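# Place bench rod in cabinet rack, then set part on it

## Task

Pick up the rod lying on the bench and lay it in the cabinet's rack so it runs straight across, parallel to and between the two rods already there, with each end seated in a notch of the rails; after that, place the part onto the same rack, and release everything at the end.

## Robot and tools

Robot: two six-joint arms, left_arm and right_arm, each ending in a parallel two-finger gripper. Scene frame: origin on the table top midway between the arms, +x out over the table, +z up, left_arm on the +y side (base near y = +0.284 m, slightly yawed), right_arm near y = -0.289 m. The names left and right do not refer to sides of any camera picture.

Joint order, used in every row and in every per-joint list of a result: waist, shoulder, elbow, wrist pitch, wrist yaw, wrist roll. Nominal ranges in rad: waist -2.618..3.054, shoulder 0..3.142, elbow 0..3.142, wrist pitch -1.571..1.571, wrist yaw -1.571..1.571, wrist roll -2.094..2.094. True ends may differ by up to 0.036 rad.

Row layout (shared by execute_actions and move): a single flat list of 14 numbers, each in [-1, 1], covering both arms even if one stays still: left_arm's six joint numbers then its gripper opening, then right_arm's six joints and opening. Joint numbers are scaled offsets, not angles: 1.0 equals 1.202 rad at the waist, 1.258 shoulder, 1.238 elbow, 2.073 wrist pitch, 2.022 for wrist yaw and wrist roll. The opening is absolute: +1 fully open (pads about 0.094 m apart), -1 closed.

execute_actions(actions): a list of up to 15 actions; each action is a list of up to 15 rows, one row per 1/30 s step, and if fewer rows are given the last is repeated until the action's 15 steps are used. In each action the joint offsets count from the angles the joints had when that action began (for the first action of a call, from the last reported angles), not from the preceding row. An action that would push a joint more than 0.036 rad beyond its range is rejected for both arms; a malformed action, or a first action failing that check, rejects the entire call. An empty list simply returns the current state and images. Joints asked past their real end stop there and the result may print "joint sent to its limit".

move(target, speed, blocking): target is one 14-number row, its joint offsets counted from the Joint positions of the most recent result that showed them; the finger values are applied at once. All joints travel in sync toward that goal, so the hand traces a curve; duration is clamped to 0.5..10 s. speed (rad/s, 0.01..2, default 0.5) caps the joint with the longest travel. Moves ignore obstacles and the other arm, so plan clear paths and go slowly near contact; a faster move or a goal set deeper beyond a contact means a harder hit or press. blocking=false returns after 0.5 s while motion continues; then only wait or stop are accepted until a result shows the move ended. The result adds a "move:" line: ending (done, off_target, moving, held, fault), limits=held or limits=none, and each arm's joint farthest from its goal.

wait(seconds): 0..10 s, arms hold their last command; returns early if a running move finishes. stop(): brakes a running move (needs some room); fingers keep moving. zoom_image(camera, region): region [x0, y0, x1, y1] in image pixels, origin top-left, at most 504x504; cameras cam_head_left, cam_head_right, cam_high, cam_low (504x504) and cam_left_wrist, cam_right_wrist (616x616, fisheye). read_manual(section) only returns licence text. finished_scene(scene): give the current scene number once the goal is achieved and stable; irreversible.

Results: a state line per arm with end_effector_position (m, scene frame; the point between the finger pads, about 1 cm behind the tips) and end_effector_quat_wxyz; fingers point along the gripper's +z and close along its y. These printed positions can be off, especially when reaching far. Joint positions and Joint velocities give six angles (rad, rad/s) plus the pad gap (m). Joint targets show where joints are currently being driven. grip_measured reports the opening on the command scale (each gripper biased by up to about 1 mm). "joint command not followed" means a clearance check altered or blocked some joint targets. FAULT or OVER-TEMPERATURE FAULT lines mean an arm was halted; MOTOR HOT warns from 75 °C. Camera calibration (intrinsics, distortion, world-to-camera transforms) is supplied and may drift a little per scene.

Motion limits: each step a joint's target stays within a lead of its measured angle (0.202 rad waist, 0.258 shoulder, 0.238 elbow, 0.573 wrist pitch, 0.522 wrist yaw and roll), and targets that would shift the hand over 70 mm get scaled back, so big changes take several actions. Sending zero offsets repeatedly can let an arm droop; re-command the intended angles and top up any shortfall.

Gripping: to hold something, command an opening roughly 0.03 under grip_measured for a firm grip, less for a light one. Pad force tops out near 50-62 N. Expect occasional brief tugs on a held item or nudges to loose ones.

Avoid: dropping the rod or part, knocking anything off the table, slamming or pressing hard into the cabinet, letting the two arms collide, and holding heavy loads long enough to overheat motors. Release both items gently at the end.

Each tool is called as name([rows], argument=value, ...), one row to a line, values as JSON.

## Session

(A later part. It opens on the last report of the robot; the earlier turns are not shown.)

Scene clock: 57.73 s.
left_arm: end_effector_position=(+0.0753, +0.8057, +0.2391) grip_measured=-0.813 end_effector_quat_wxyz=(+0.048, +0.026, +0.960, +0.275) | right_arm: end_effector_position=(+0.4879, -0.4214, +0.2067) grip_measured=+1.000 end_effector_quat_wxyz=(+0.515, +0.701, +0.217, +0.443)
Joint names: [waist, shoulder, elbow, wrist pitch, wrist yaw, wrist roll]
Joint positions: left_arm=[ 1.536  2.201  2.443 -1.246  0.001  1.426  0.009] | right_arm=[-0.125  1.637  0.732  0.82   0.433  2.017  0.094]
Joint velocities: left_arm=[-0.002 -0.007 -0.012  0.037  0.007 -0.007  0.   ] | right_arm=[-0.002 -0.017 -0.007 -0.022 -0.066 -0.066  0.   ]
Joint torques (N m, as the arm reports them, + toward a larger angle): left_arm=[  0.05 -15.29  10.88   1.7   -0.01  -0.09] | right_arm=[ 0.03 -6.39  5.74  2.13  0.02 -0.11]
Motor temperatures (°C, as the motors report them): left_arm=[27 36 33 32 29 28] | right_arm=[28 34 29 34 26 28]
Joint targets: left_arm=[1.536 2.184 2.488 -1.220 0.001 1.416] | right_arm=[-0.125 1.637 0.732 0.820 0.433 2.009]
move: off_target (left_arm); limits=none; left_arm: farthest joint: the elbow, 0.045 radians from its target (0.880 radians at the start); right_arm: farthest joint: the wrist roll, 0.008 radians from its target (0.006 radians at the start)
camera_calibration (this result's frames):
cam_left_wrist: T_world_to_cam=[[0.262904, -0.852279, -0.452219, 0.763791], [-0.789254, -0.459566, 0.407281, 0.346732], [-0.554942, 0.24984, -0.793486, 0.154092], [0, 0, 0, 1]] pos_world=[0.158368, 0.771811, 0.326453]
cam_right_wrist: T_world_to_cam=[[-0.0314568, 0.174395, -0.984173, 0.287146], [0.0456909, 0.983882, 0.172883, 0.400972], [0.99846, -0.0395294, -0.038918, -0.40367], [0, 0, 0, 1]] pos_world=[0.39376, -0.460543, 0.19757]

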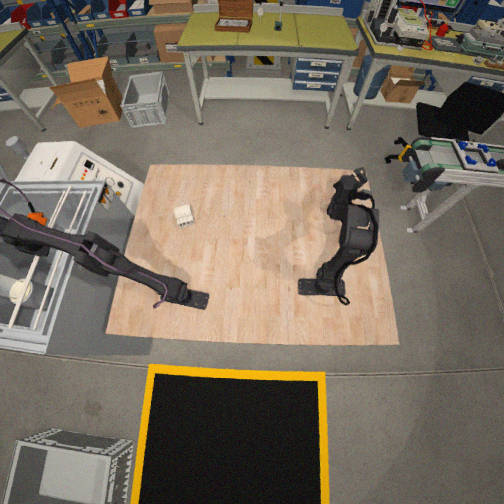

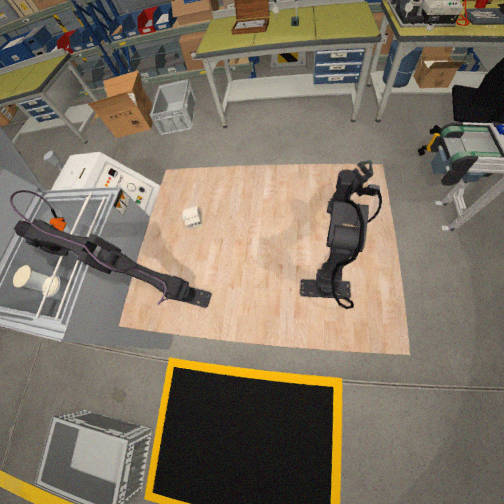

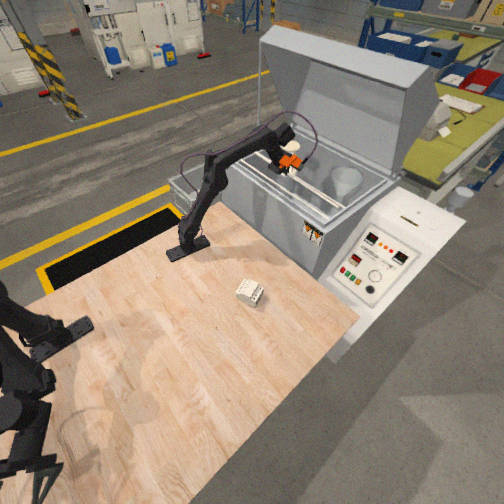

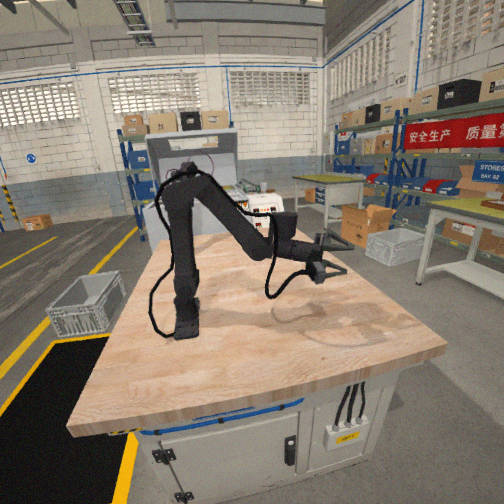

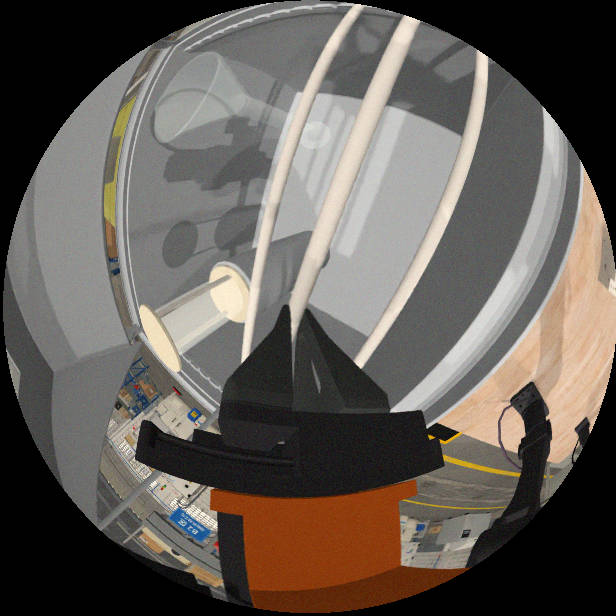

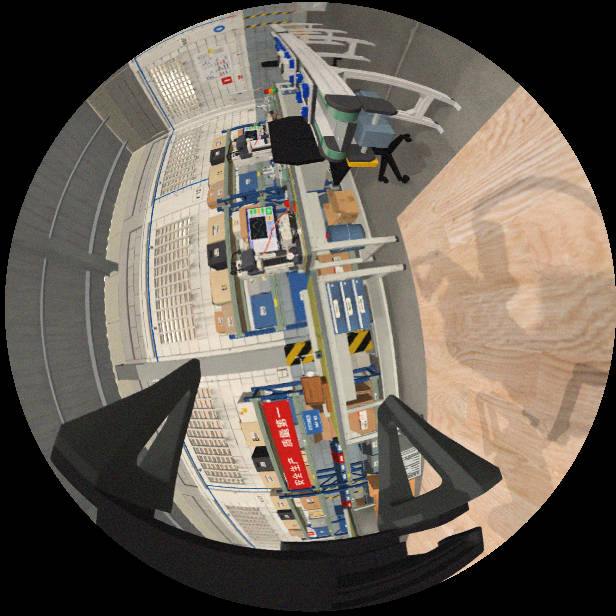

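execute_actions([
  [[-0.008,-0.013,0.01,0.015,-0.006,-0.008,-0.86,0,0,0,0,0,-0.005,1],[-0.01,-0.013,0.0,0.018,-0.008,-0.01,-0.86,0,0,0,0,0,-0.005,1],[-0.012,-0.012,-0.005,0.021,-0.01,-0.012,-0.86,0,0,0,0,0,-0.005,1],[-0.014,-0.011,-0.01,0.024,-0.011,-0.014,-0.86,0,0,0,0,0,-0.005,1],[-0.016,-0.01,-0.015,0.027,-0.012,-0.016,-0.86,0,0,0,0,0,-0.005,1],[-0.018,-0.009,-0.02,0.03,-0.013,-0.018,-0.86,0,0,0,0,0,-0.005,1],[-0.02,-0.008,-0.025,0.033,-0.014,-0.02,-0.86,0,0,0,0,0,-0.005,1],[-0.021,-0.007,-0.03,0.036,-0.015,-0.022,-0.86,0,0,0,0,0,-0.005,1],[-0.022,-0.007,-0.034,0.038,-0.016,-0.023,-0.86,0,0,0,0,0,-0.005,1],[-0.022,-0.007,-0.037,0.04,-0.016,-0.023,-0.86,0,0,0,0,0,-0.005,1]],
])

zoom_image(camera="cam_head_left", region=[0,295,60,355])

zoom_image(camera="cam_head_left", region=[45,170,105,230])

zoom_image(camera="cam_low", region=[140,170,270,230])

Scene clock: 79.83 s.
left_arm: end_effector_position=(+0.0822, +0.8102, +0.2286) grip_measured=-0.813 end_effector_quat_wxyz=(+0.044, +0.016, +0.960, +0.276) | right_arm: end_effector_position=(+0.4879, -0.4214, +0.2067) grip_measured=+1.000 end_effector_quat_wxyz=(+0.515, +0.701, +0.217, +0.443)
Joint names: [waist, shoulder, elbow, wrist pitch, wrist yaw, wrist roll]
Joint positions: left_arm=[ 1.518  2.205  2.402 -1.202 -0.022  1.394  0.009] | right_arm=[-0.125  1.637  0.732  0.82   0.433  2.017  0.094]
Joint velocities: left_arm=[ 0.007  0.012 -0.037 -0.007 -0.051 -0.037 -0.   ] | right_arm=[ 0.002  0.012 -0.012 -0.007  0.022  0.007  0.   ]
Joint torques (N m, as the arm reports them, + toward a larger angle): left_arm=[ -0.45 -15.05   6.61   1.78  -0.12  -0.09] | right_arm=[ 0.03 -6.39  5.73  2.13  0.01 -0.13]
Motor temperatures (°C, as the motors report them): left_arm=[27 42 34 33 29 28] | right_arm=[28 34 29 35 26 28]
Joint targets: left_arm=[1.510 2.192 2.397 -1.163 -0.032 1.380] | right_arm=[-0.125 1.637 0.732 0.820 0.433 2.007]
camera_calibration (this result's frames):
cam_left_wrist: T_world_to_cam=[[0.28018, -0.846241, -0.453184, 0.754935], [-0.778766, -0.476401, 0.408125, 0.371091], [-0.561269, 0.238576, -0.792502, 0.157823], [0, 0, 0, 1]] pos_world=[0.166056, 0.777992, 0.315748]
cam_right_wrist: T_world_to_cam=[[-0.0314568, 0.174395, -0.984173, 0.287146], [0.0456909, 0.983882, 0.172883, 0.400972], [0.99846, -0.0395294, -0.038918, -0.40367], [0, 0, 0, 1]] pos_world=[0.39376, -0.460543, 0.19757]

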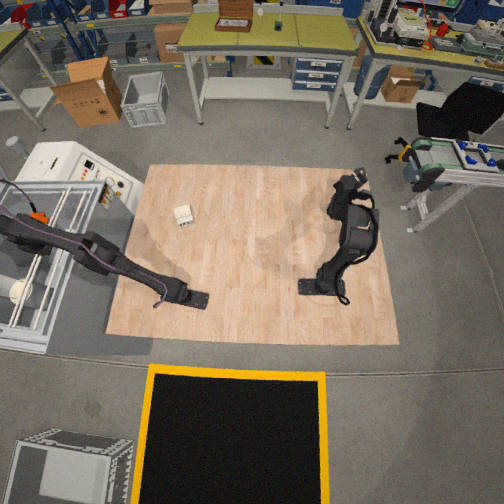

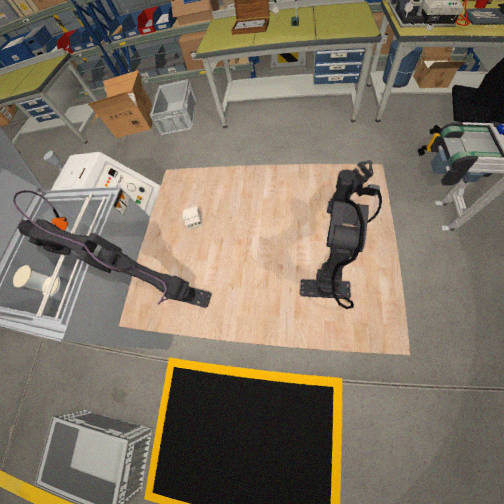

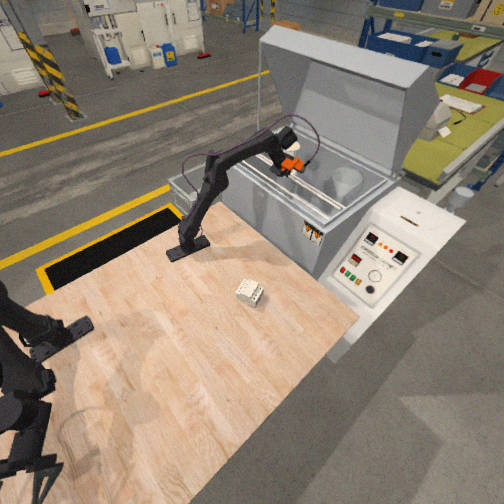

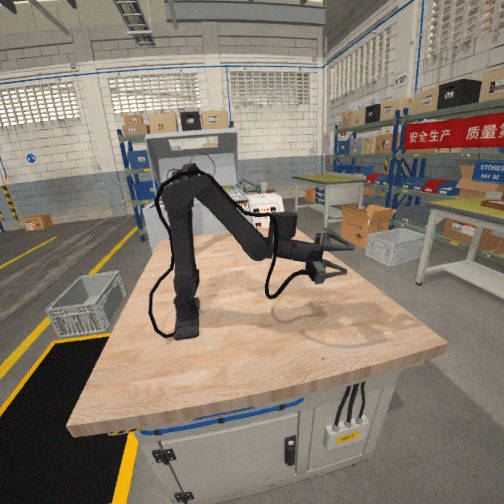

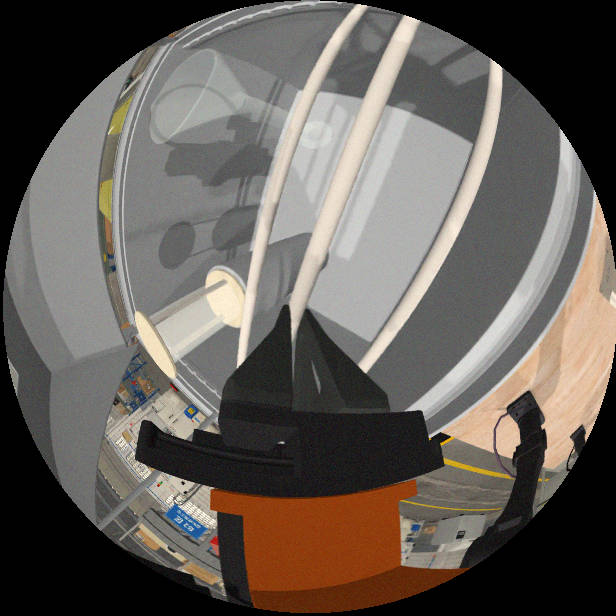

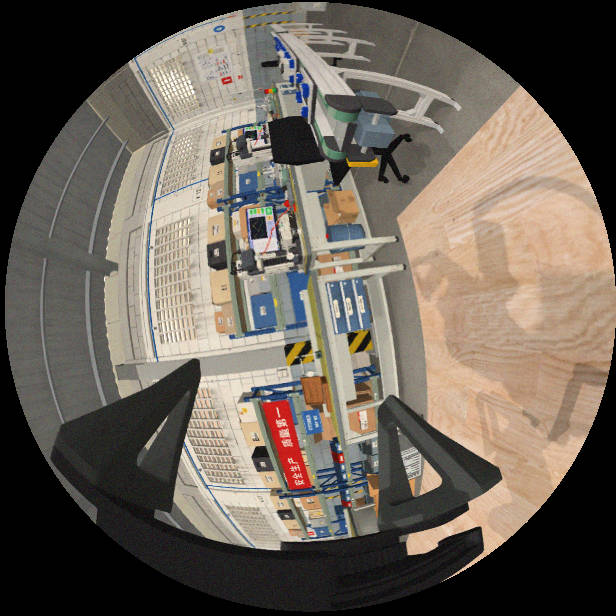

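Region (0, 295, 60, 355) of cam_head_left's 504x504 image, scaled by 8.400, with more detail than that image has.

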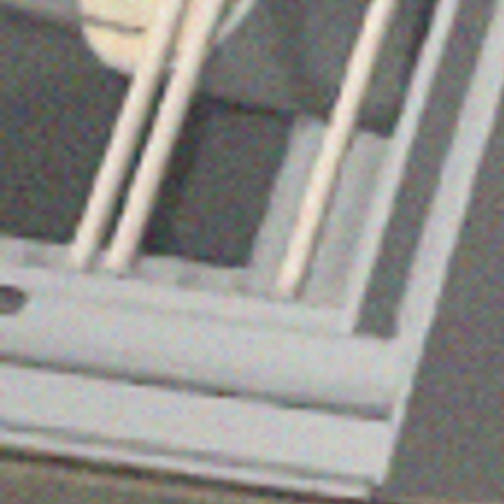

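Region (45, 170, 105, 230) of cam_head_left's 504x504 image, scaled by 8.400, with more detail than that image has.

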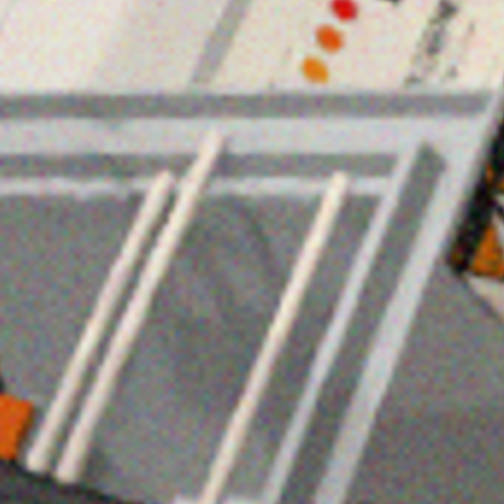

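Region (140, 170, 270, 230) of cam_low's 504x504 image, scaled by 3.877, with more detail than that image has; it fills the top 233 rows of this view, and the rest is white.

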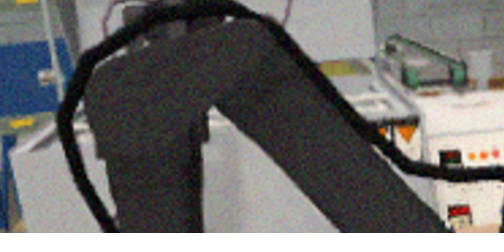

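move(target=[0,-0.07,-0.153,0.08,-0.002,-0.002,-0.86,0,0,0,0,0,-0.005,1], speed=0.15)

zoom_image(camera="cam_head_left", region=[0,295,60,355])

zoom_image(camera="cam_head_left", region=[45,170,105,230])

Scene clock: 86.37 s.
left_arm: end_effector_position=(+0.0819, +0.8119, +0.2068) grip_measured=-0.813 end_effector_quat_wxyz=(+0.044, +0.014, +0.959, +0.279) | right_arm: end_effector_position=(+0.4879, -0.4214, +0.2067) grip_measured=+1.000 end_effector_quat_wxyz=(+0.515, +0.701, +0.216, +0.443)
Joint names: [waist, shoulder, elbow, wrist pitch, wrist yaw, wrist roll]
Joint positions: left_arm=[ 1.518  2.152  2.22  -1.067 -0.025  1.391  0.009] | right_arm=[-0.125  1.637  0.732  0.82   0.433  2.019  0.094]
Joint velocities: left_arm=[0.002 0.002 0.007 0.037 0.051 0.095 0.001] | right_arm=[-0.022  0.002 -0.017  0.037 -0.081  0.037  0.   ]
Joint torques (N m, as the arm reports them, + toward a larger angle): left_arm=[  0.05 -17.25   6.62   1.78  -0.03  -0.01] | right_arm=[ 0.05 -6.41  5.73  2.13  0.02 -0.15]
Motor temperatures (°C, as the motors report them): left_arm=[27 43 34 34 29 28] | right_arm=[28 34 29 35 26 28]
Joint targets: left_arm=[1.518 2.117 2.213 -1.036 -0.026 1.390] | right_arm=[-0.125 1.637 0.732 0.820 0.433 2.007]
move: off_target (left_arm); limits=none; left_arm: farthest joint: the shoulder, 0.035 radians from its target (0.088 radians at the start); right_arm: farthest joint: the wrist roll, 0.012 radians from its target (0.010 radians at the start)
camera_calibration (this result's frames):
cam_left_wrist: T_world_to_cam=[[0.284252, -0.842389, -0.457801, 0.74407], [-0.776554, -0.482333, 0.405362, 0.385806], [-0.562285, 0.240282, -0.791265, 0.138452], [0, 0, 0, 1]] pos_world=[0.165945, 0.779616, 0.293797]
cam_right_wrist: T_world_to_cam=[[-0.0306405, 0.175667, -0.983973, 0.287242], [0.0456662, 0.983653, 0.174188, 0.400618], [0.998487, -0.0395971, -0.0381617, -0.403867], [0, 0, 0, 1]] pos_world=[0.393763, -0.46052, 0.197444]

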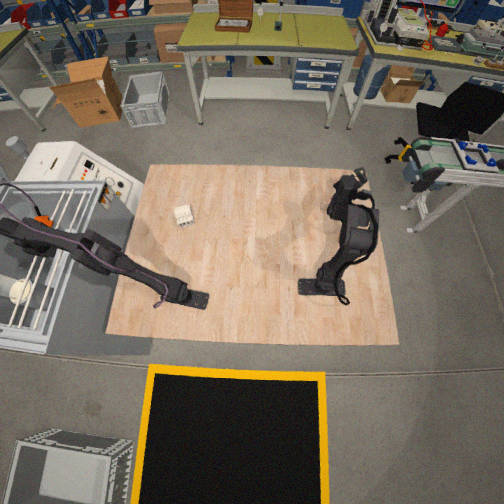

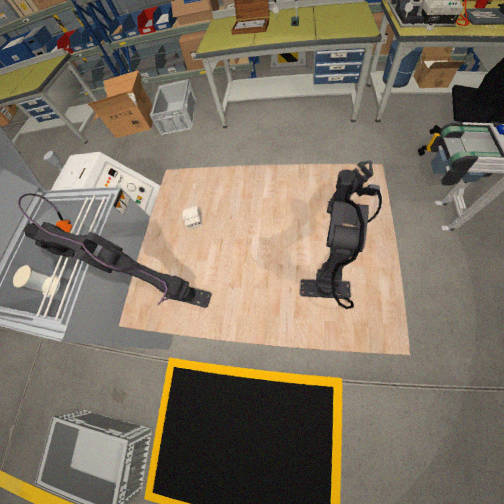

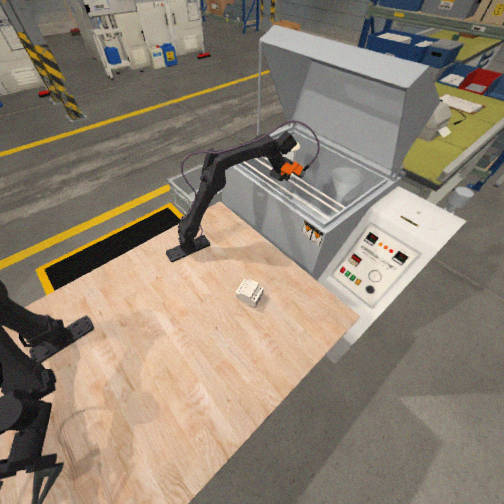

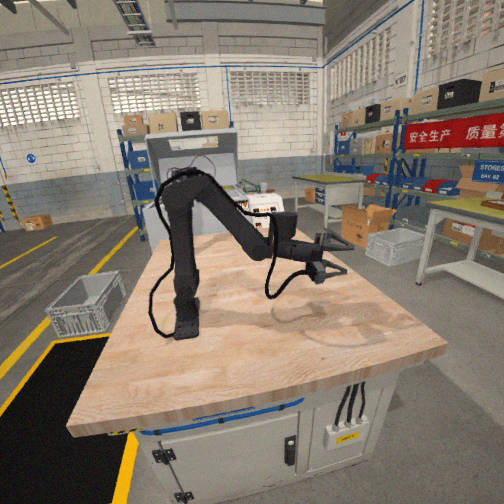

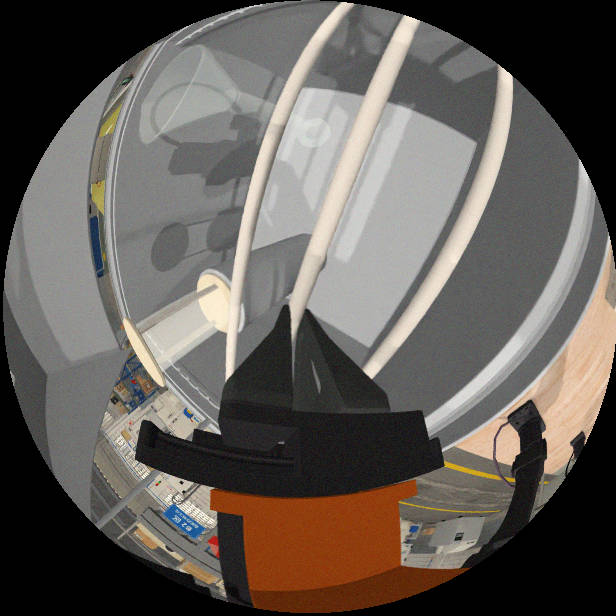

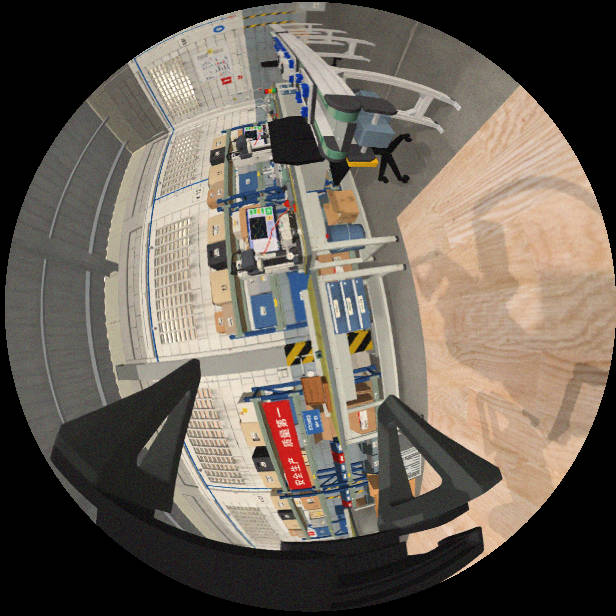

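Region (0, 295, 60, 355) of cam_head_left's 504x504 image, scaled by 8.400, with more detail than that image has.

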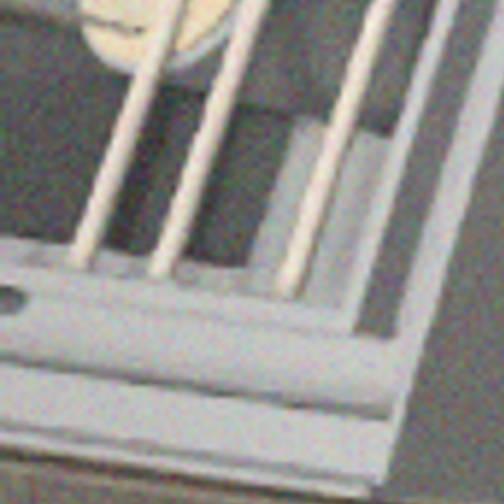

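Region (45, 170, 105, 230) of cam_head_left's 504x504 image, scaled by 8.400, with more detail than that image has.

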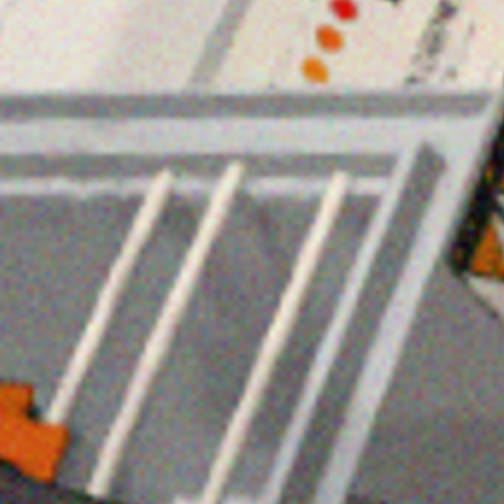

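execute_actions([
  [[0,-0.022,-0.008,0.008,0,0.005,-0.86,0,0,0,0,0,-0.006,1],[0,-0.022,-0.01,0.008,0,0.007,-0.86,0,0,0,0,0,-0.006,1],[0,-0.022,-0.012,0.008,0,0.007,-0.86,0,0,0,0,0,-0.006,1],[0,-0.022,-0.014,0.008,0,0.007,-0.86,0,0,0,0,0,-0.006,1],[0,-0.022,-0.016,0.008,0,0.007,-0.86,0,0,0,0,0,-0.006,1],[0,-0.022,-0.018,0.008,0,0.007,-0.86,0,0,0,0,0,-0.006,1],[0,-0.022,-0.02,0.008,0,0.007,-0.86,0,0,0,0,0,-0.006,1],[0,-0.022,-0.022,0.008,0,0.007,-0.86,0,0,0,0,0,-0.006,1],[0,-0.022,-0.024,0.008,0,0.007,-0.86,0,0,0,0,0,-0.006,1],[0,-0.022,-0.026,0.008,0,0.007,-0.86,0,0,0,0,0,-0.006,1]],
])

zoom_image(camera="cam_head_left", region=[0,295,60,355])

zoom_image(camera="cam_head_left", region=[45,170,105,230])

zoom_image(camera="cam_high", region=[225,135,285,185])

Scene clock: 94.80 s.
left_arm: end_effector_position=(+0.0813, +0.8091, +0.1982) grip_measured=-0.813 end_effector_quat_wxyz=(+0.040, +0.018, +0.962, +0.269) | right_arm: end_effector_position=(+0.4879, -0.4214, +0.2067) grip_measured=+1.000 end_effector_quat_wxyz=(+0.515, +0.701, +0.216, +0.443)
Joint names: [waist, shoulder, elbow, wrist pitch, wrist yaw, wrist roll]
Joint positions: left_arm=[ 1.518  2.152  2.196 -1.065 -0.025  1.399  0.009] | right_arm=[-0.125  1.637  0.732  0.82   0.433  2.019  0.094]
Joint velocities: left_arm=[ 0.022  0.012 -0.032 -0.037 -0.066  0.007  0.   ] | right_arm=[ 0.002 -0.007  0.032 -0.051 -0.007  0.022  0.   ]
Joint torques (N m, as the arm reports them, + toward a larger angle): left_arm=[  0.05 -16.46   6.51   1.56  -0.02   0.04] | right_arm=[ 0.01 -6.39  5.75  2.13  0.02 -0.15]
Motor temperatures (°C, as the motors report them): left_arm=[27 45 33 34 29 28] | right_arm=[28 34 29 35 26 28]
Joint targets: left_arm=[1.518 2.124 2.188 -1.050 -0.025 1.405] | right_arm=[-0.125 1.637 0.732 0.820 0.433 2.007]
camera_calibration (this result's frames):
cam_left_wrist: T_world_to_cam=[[0.274136, -0.853597, -0.44297, 0.744934], [-0.77617, -0.468344, 0.422153, 0.372794], [-0.567811, 0.228093, -0.790926, 0.142232], [0, 0, 0, 1]] pos_world=[0.1659, 0.778027, 0.285102]
cam_right_wrist: T_world_to_cam=[[-0.0306405, 0.175667, -0.983973, 0.287242], [0.0456662, 0.983653, 0.174188, 0.400618], [0.998487, -0.0395971, -0.0381617, -0.403867], [0, 0, 0, 1]] pos_world=[0.393763, -0.46052, 0.197444]

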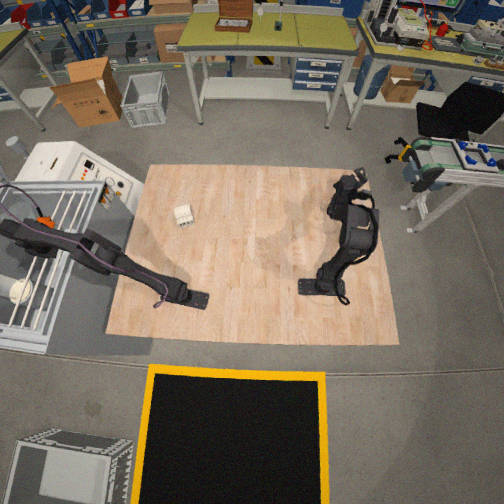

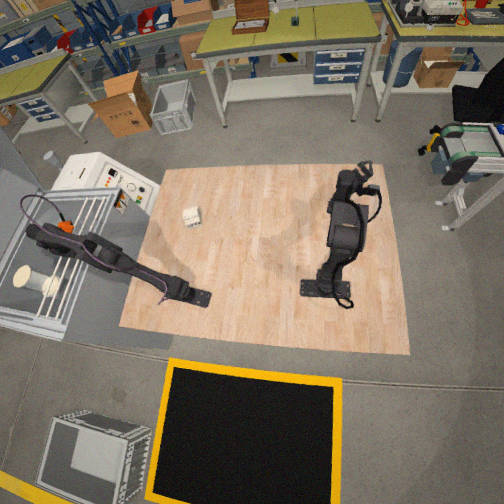

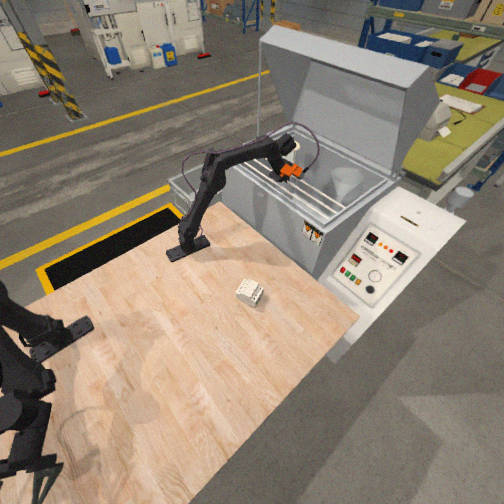

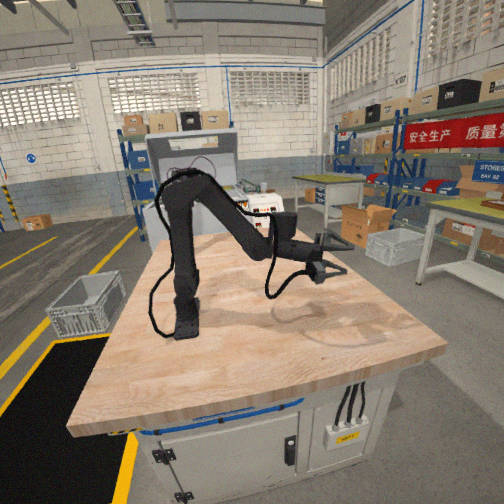

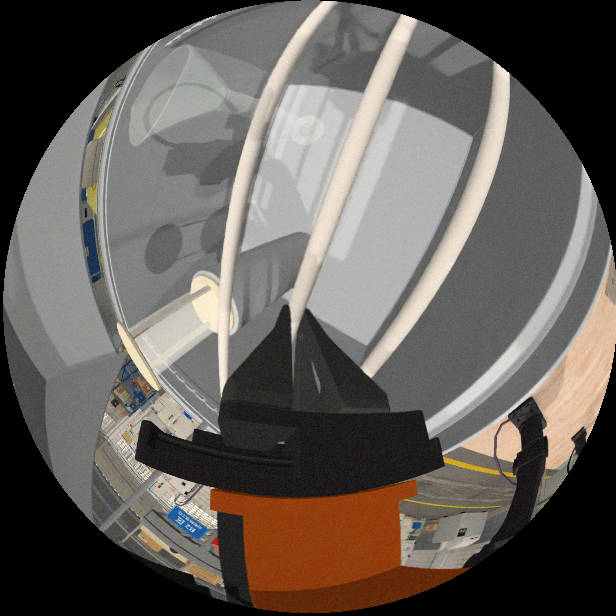

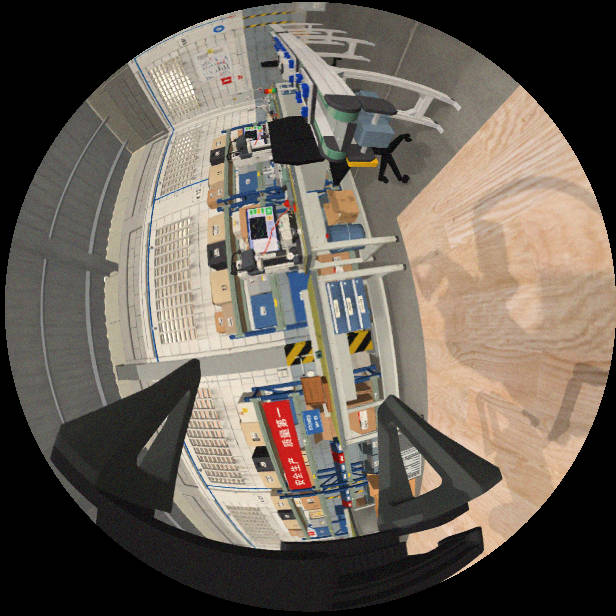

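Region (0, 295, 60, 355) of cam_head_left's 504x504 image, scaled by 8.400, with more detail than that image has.

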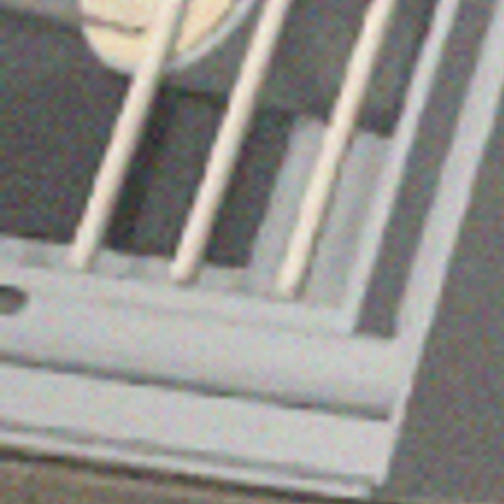

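Region (45, 170, 105, 230) of cam_head_left's 504x504 image, scaled by 8.400, with more detail than that image has.

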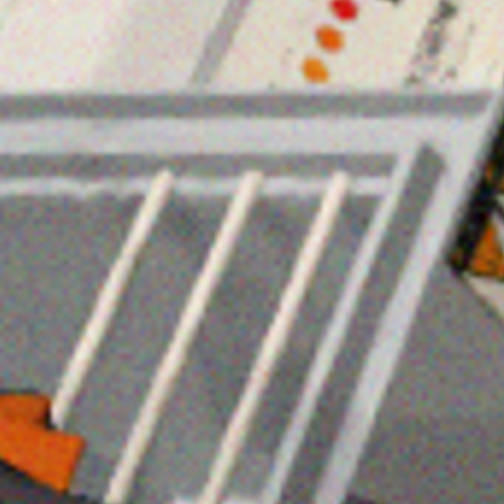

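Region (225, 135, 285, 185) of cam_high's 504x504 image, scaled by 8.400, with more detail than that image has.

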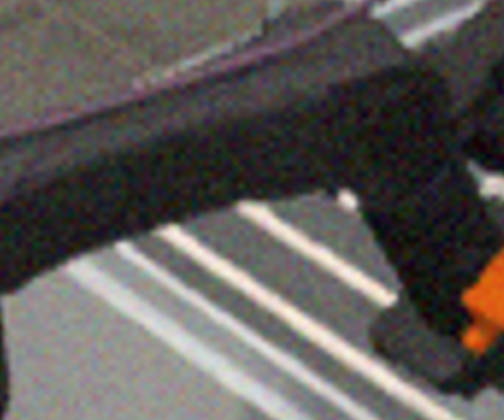

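execute_actions([
  [[0,-0.016,0,0.007,0,0,-0.86,0,0,0,0,0,-0.006,1],[0,-0.013,0,0.007,0,0,-0.86,0,0,0,0,0,-0.006,1],[0,-0.011,0,0.007,0,0,-0.86,0,0,0,0,0,-0.006,1],[0,-0.009,0,0.007,0,0,-0.86,0,0,0,0,0,-0.006,1],[0,-0.008,0,0.007,0,0,-0.86,0,0,0,0,0,-0.006,1],[0,-0.008,0,0.007,0,0,-0.86,0,0,0,0,0,-0.006,1],[0,-0.008,0,0.007,0,0,-0.84,0,0,0,0,0,-0.006,1],[0,-0.008,0,0.007,0,0,-0.82,0,0,0,0,0,-0.006,1],[0,-0.008,0,0.007,0,0,-0.8,0,0,0,0,0,-0.006,1],[0,-0.008,0,0.007,0,0,-0.77,0,0,0,0,0,-0.006,1],[0,-0.008,0,0.007,0,0,-0.7,0,0,0,0,0,-0.006,1],[0,-0.008,0,0.007,0,0,-0.5,0,0,0,0,0,-0.006,1]],
])

move(target=[0,-0.27,0.01,-0.13,0,0,-0.5,0,0,0,0,0,-0.006,1], speed=0.35)

zoom_image(camera="cam_head_left", region=[0,295,60,355])

zoom_image(camera="cam_head_left", region=[150,185,210,245])

zoom_image(camera="cam_high", region=[225,135,285,185])

Scene clock: 105.57 s.
left_arm: end_effector_position=(+0.0813, +0.8091, +0.1982) grip_measured=-0.503 end_effector_quat_wxyz=(+0.040, +0.018, +0.962, +0.269) | right_arm: end_effector_position=(+0.4879, -0.4214, +0.2067) grip_measured=+1.000 end_effector_quat_wxyz=(+0.515, +0.701, +0.216, +0.443)
Joint names: [waist, shoulder, elbow, wrist pitch, wrist yaw, wrist roll]
Joint positions: left_arm=[ 1.518  2.152  2.196 -1.065 -0.025  1.399  0.023] | right_arm=[-0.125  1.637  0.732  0.82   0.433  2.019  0.094]
Joint velocities: left_arm=[-0.012 -0.017  0.012 -0.11   0.095  0.037  0.003] | right_arm=[ 0.002 -0.027  0.007  0.037 -0.022 -0.022  0.   ]
Joint torques (N m, as the arm reports them, + toward a larger angle): left_arm=[  0.02 -14.63   7.3    1.54  -0.02  -0.01] | right_arm=[ 0.03 -6.4   5.72  2.13  0.   -0.16]
Motor temperatures (°C, as the motors report them): left_arm=[27 46 33 34 29 28] | right_arm=[28 34 29 35 26 28]
Joint targets: left_arm=[1.518 2.142 2.196 -1.050 -0.025 1.399] | right_arm=[-0.125 1.637 0.732 0.820 0.433 2.007]
camera_calibration (this result's frames):
cam_left_wrist: T_world_to_cam=[[0.274136, -0.853597, -0.44297, 0.744934], [-0.77617, -0.468344, 0.422153, 0.372794], [-0.567811, 0.228093, -0.790926, 0.142232], [0, 0, 0, 1]] pos_world=[0.1659, 0.778027, 0.285102]
cam_right_wrist: T_world_to_cam=[[-0.0306405, 0.175667, -0.983973, 0.287242], [0.0456662, 0.983653, 0.174188, 0.400618], [0.998487, -0.0395971, -0.0381617, -0.403867], [0, 0, 0, 1]] pos_world=[0.393763, -0.46052, 0.197444]

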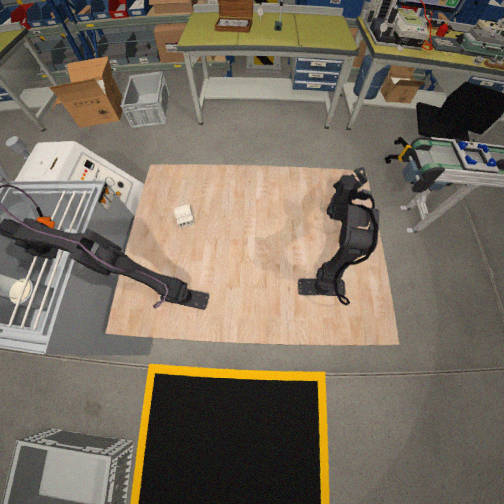

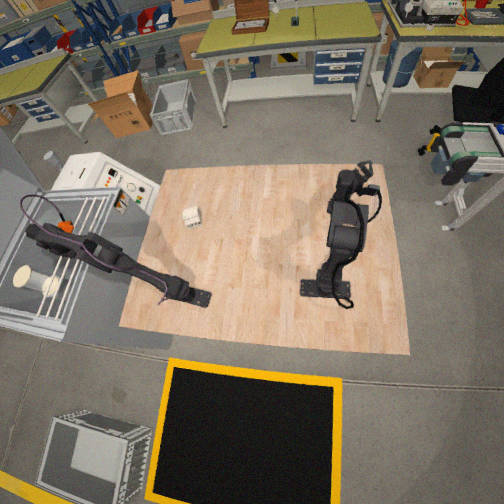

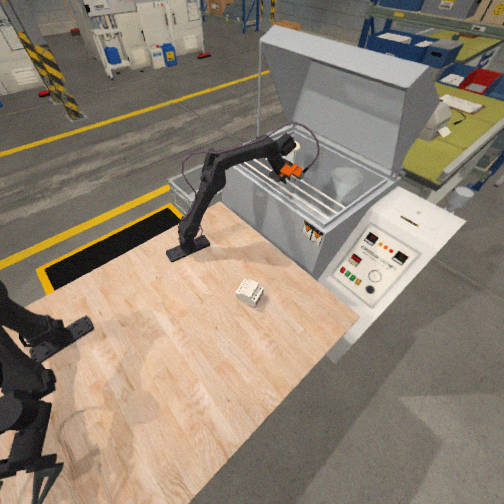

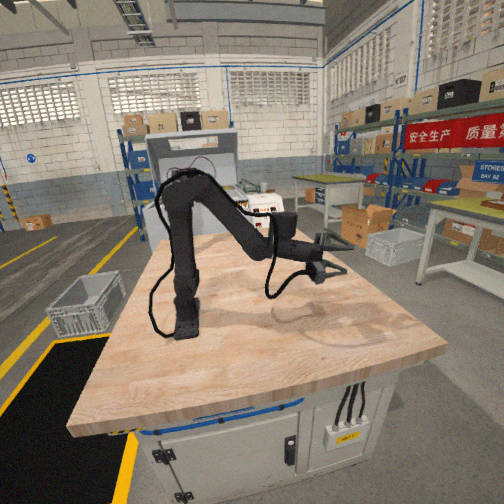

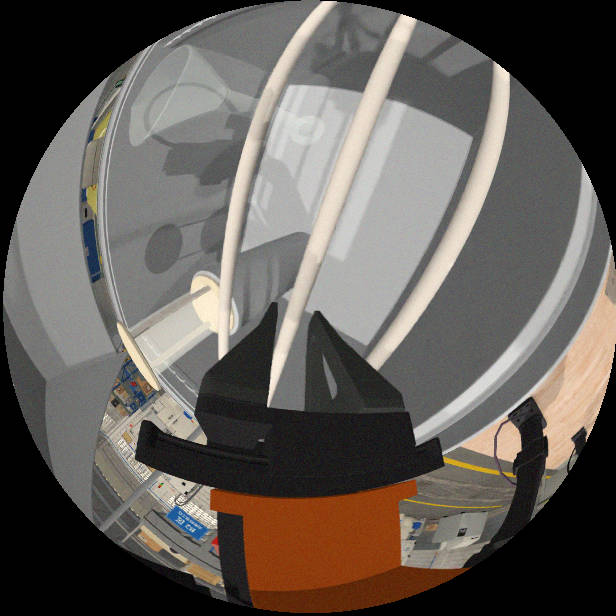

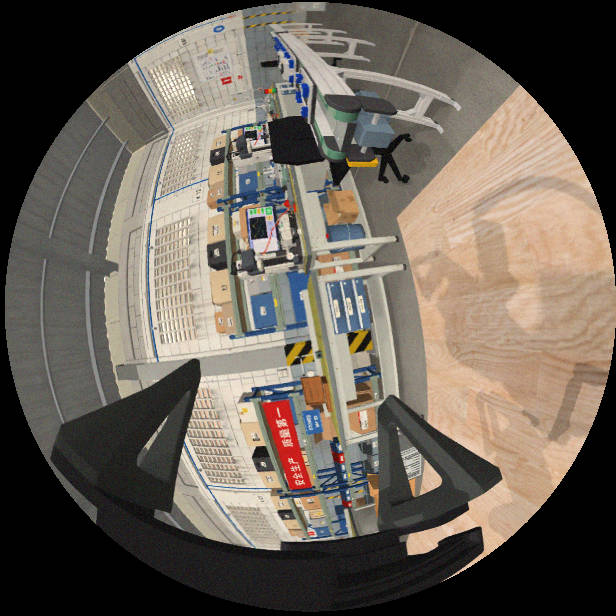

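Scene clock: 107.23 s.
left_arm: end_effector_position=(+0.0598, +0.7117, +0.3178) grip_measured=-0.502 end_effector_quat_wxyz=(+0.047, +0.018, +0.951, +0.303) | right_arm: end_effector_position=(+0.4879, -0.4214, +0.2067) grip_measured=+1.000 end_effector_quat_wxyz=(+0.514, +0.701, +0.216, +0.444)
Joint names: [waist, shoulder, elbow, wrist pitch, wrist yaw, wrist roll]
Joint positions: left_arm=[ 1.518  1.823  2.196 -1.32  -0.025  1.399  0.023] | right_arm=[-0.125  1.637  0.732  0.82   0.433  2.02   0.094]
Joint velocities: left_arm=[-0.012 -0.002 -0.022 -0.007 -0.022  0.066  0.   ] | right_arm=[-0.007  0.007  0.012 -0.051 -0.037  0.022  0.   ]
Joint torques (N m, as the arm reports them, + toward a larger angle): left_arm=[  0.05 -10.71   7.57   1.33  -0.02  -0.01] | right_arm=[ 0.03 -6.41  5.74  2.14  0.02 -0.17]
Motor temperatures (°C, as the motors report them): left_arm=[27 45 33 34 29 28] | right_arm=[28 34 29 35 26 28]
Joint targets: left_arm=[1.518 1.812 2.209 -1.334 -0.025 1.399] | right_arm=[-0.125 1.637 0.732 0.820 0.433 2.007]
move: done; limits=none; left_arm: farthest joint: the wrist pitch, 0.014 radians from its target (0.270 radians at the start); right_arm: farthest joint: the wrist roll, 0.013 radians from its target (0.012 radians at the start)
camera_calibration (this result's frames):
cam_left_wrist: T_world_to_cam=[[0.281601, -0.819727, -0.498746, 0.713832], [-0.782491, -0.497017, 0.375076, 0.295753], [-0.555346, 0.284642, -0.78139, 0.202846], [0, 0, 0, 1]] pos_world=[0.143058, 0.674403, 0.403593]
cam_right_wrist: T_world_to_cam=[[-0.0298243, 0.176938, -0.98377, 0.287338], [0.0456405, 0.983422, 0.175492, 0.400263], [0.998513, -0.0396659, -0.0374054, -0.404065], [0, 0, 0, 1]] pos_world=[0.393766, -0.460497, 0.197317]

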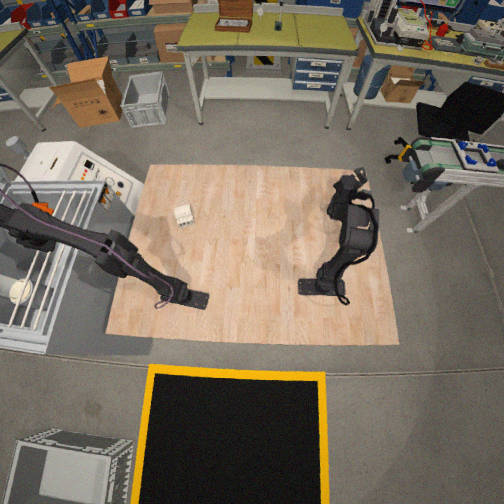

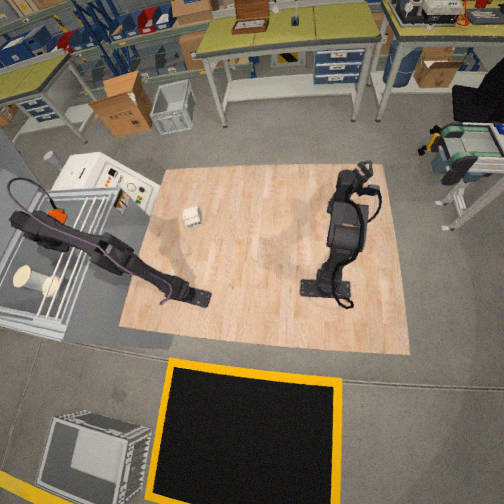

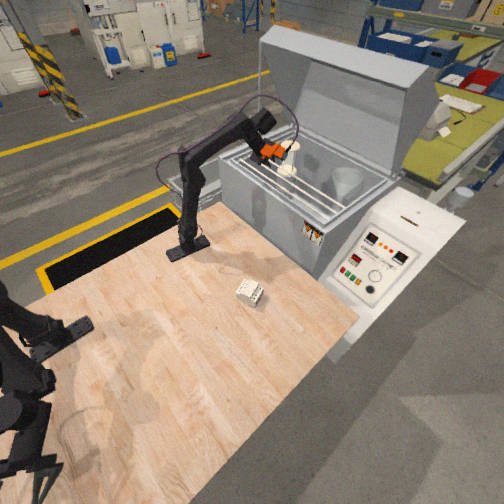

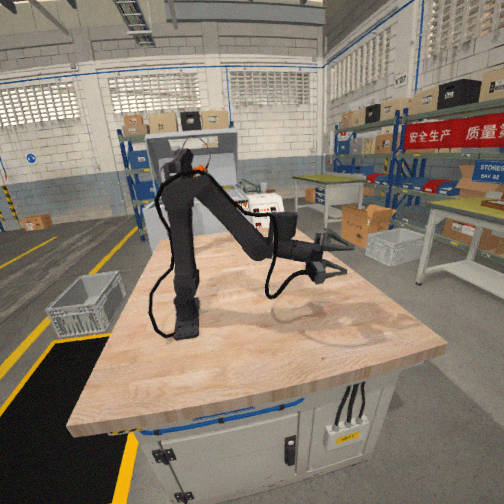

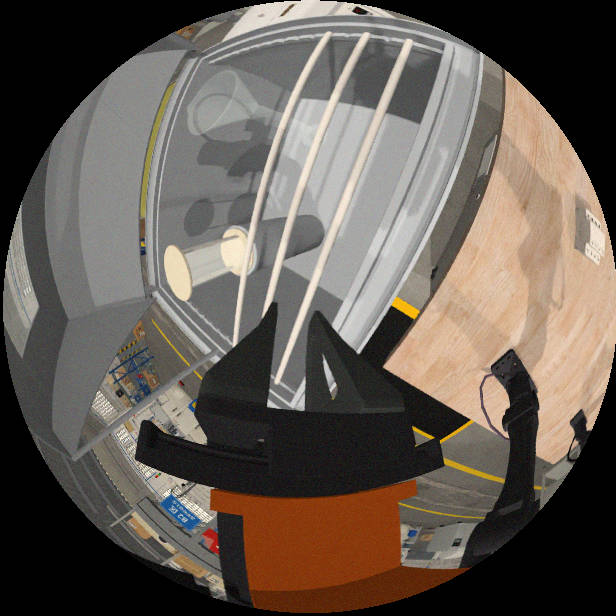

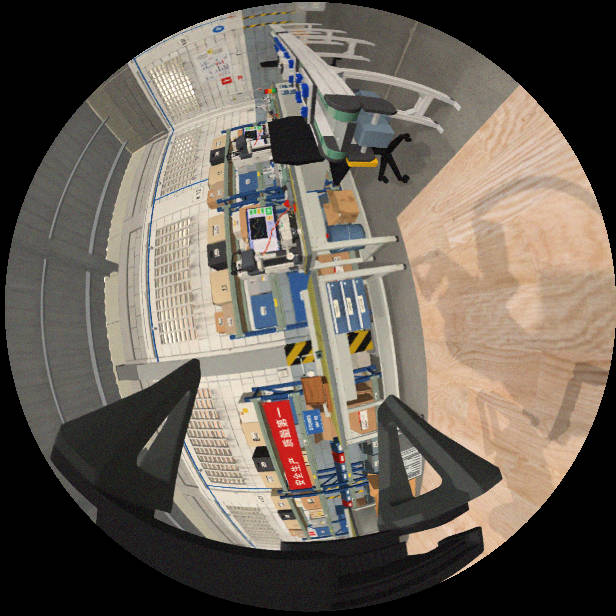

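Region (0, 295, 60, 355) of cam_head_left's 504x504 image, scaled by 8.400, with more detail than that image has.

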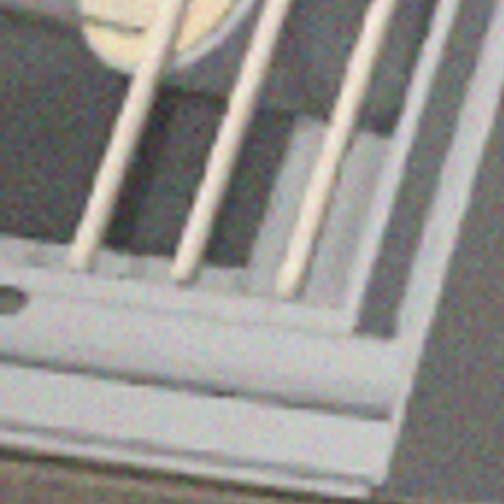

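Region (150, 185, 210, 245) of cam_head_left's 504x504 image, scaled by 8.400, with more detail than that image has.

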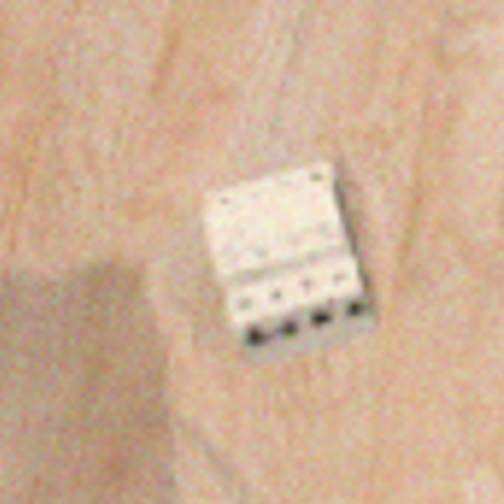

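Region (225, 135, 285, 185) of cam_high's 504x504 image, scaled by 8.400, with more detail than that image has.

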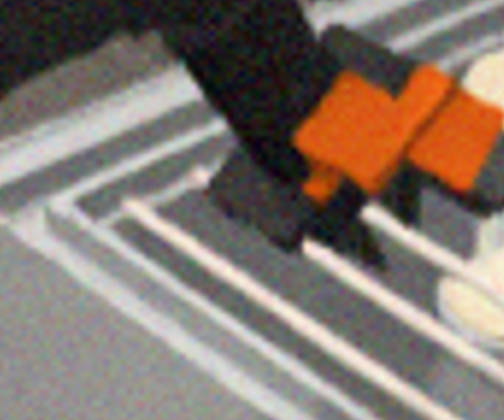

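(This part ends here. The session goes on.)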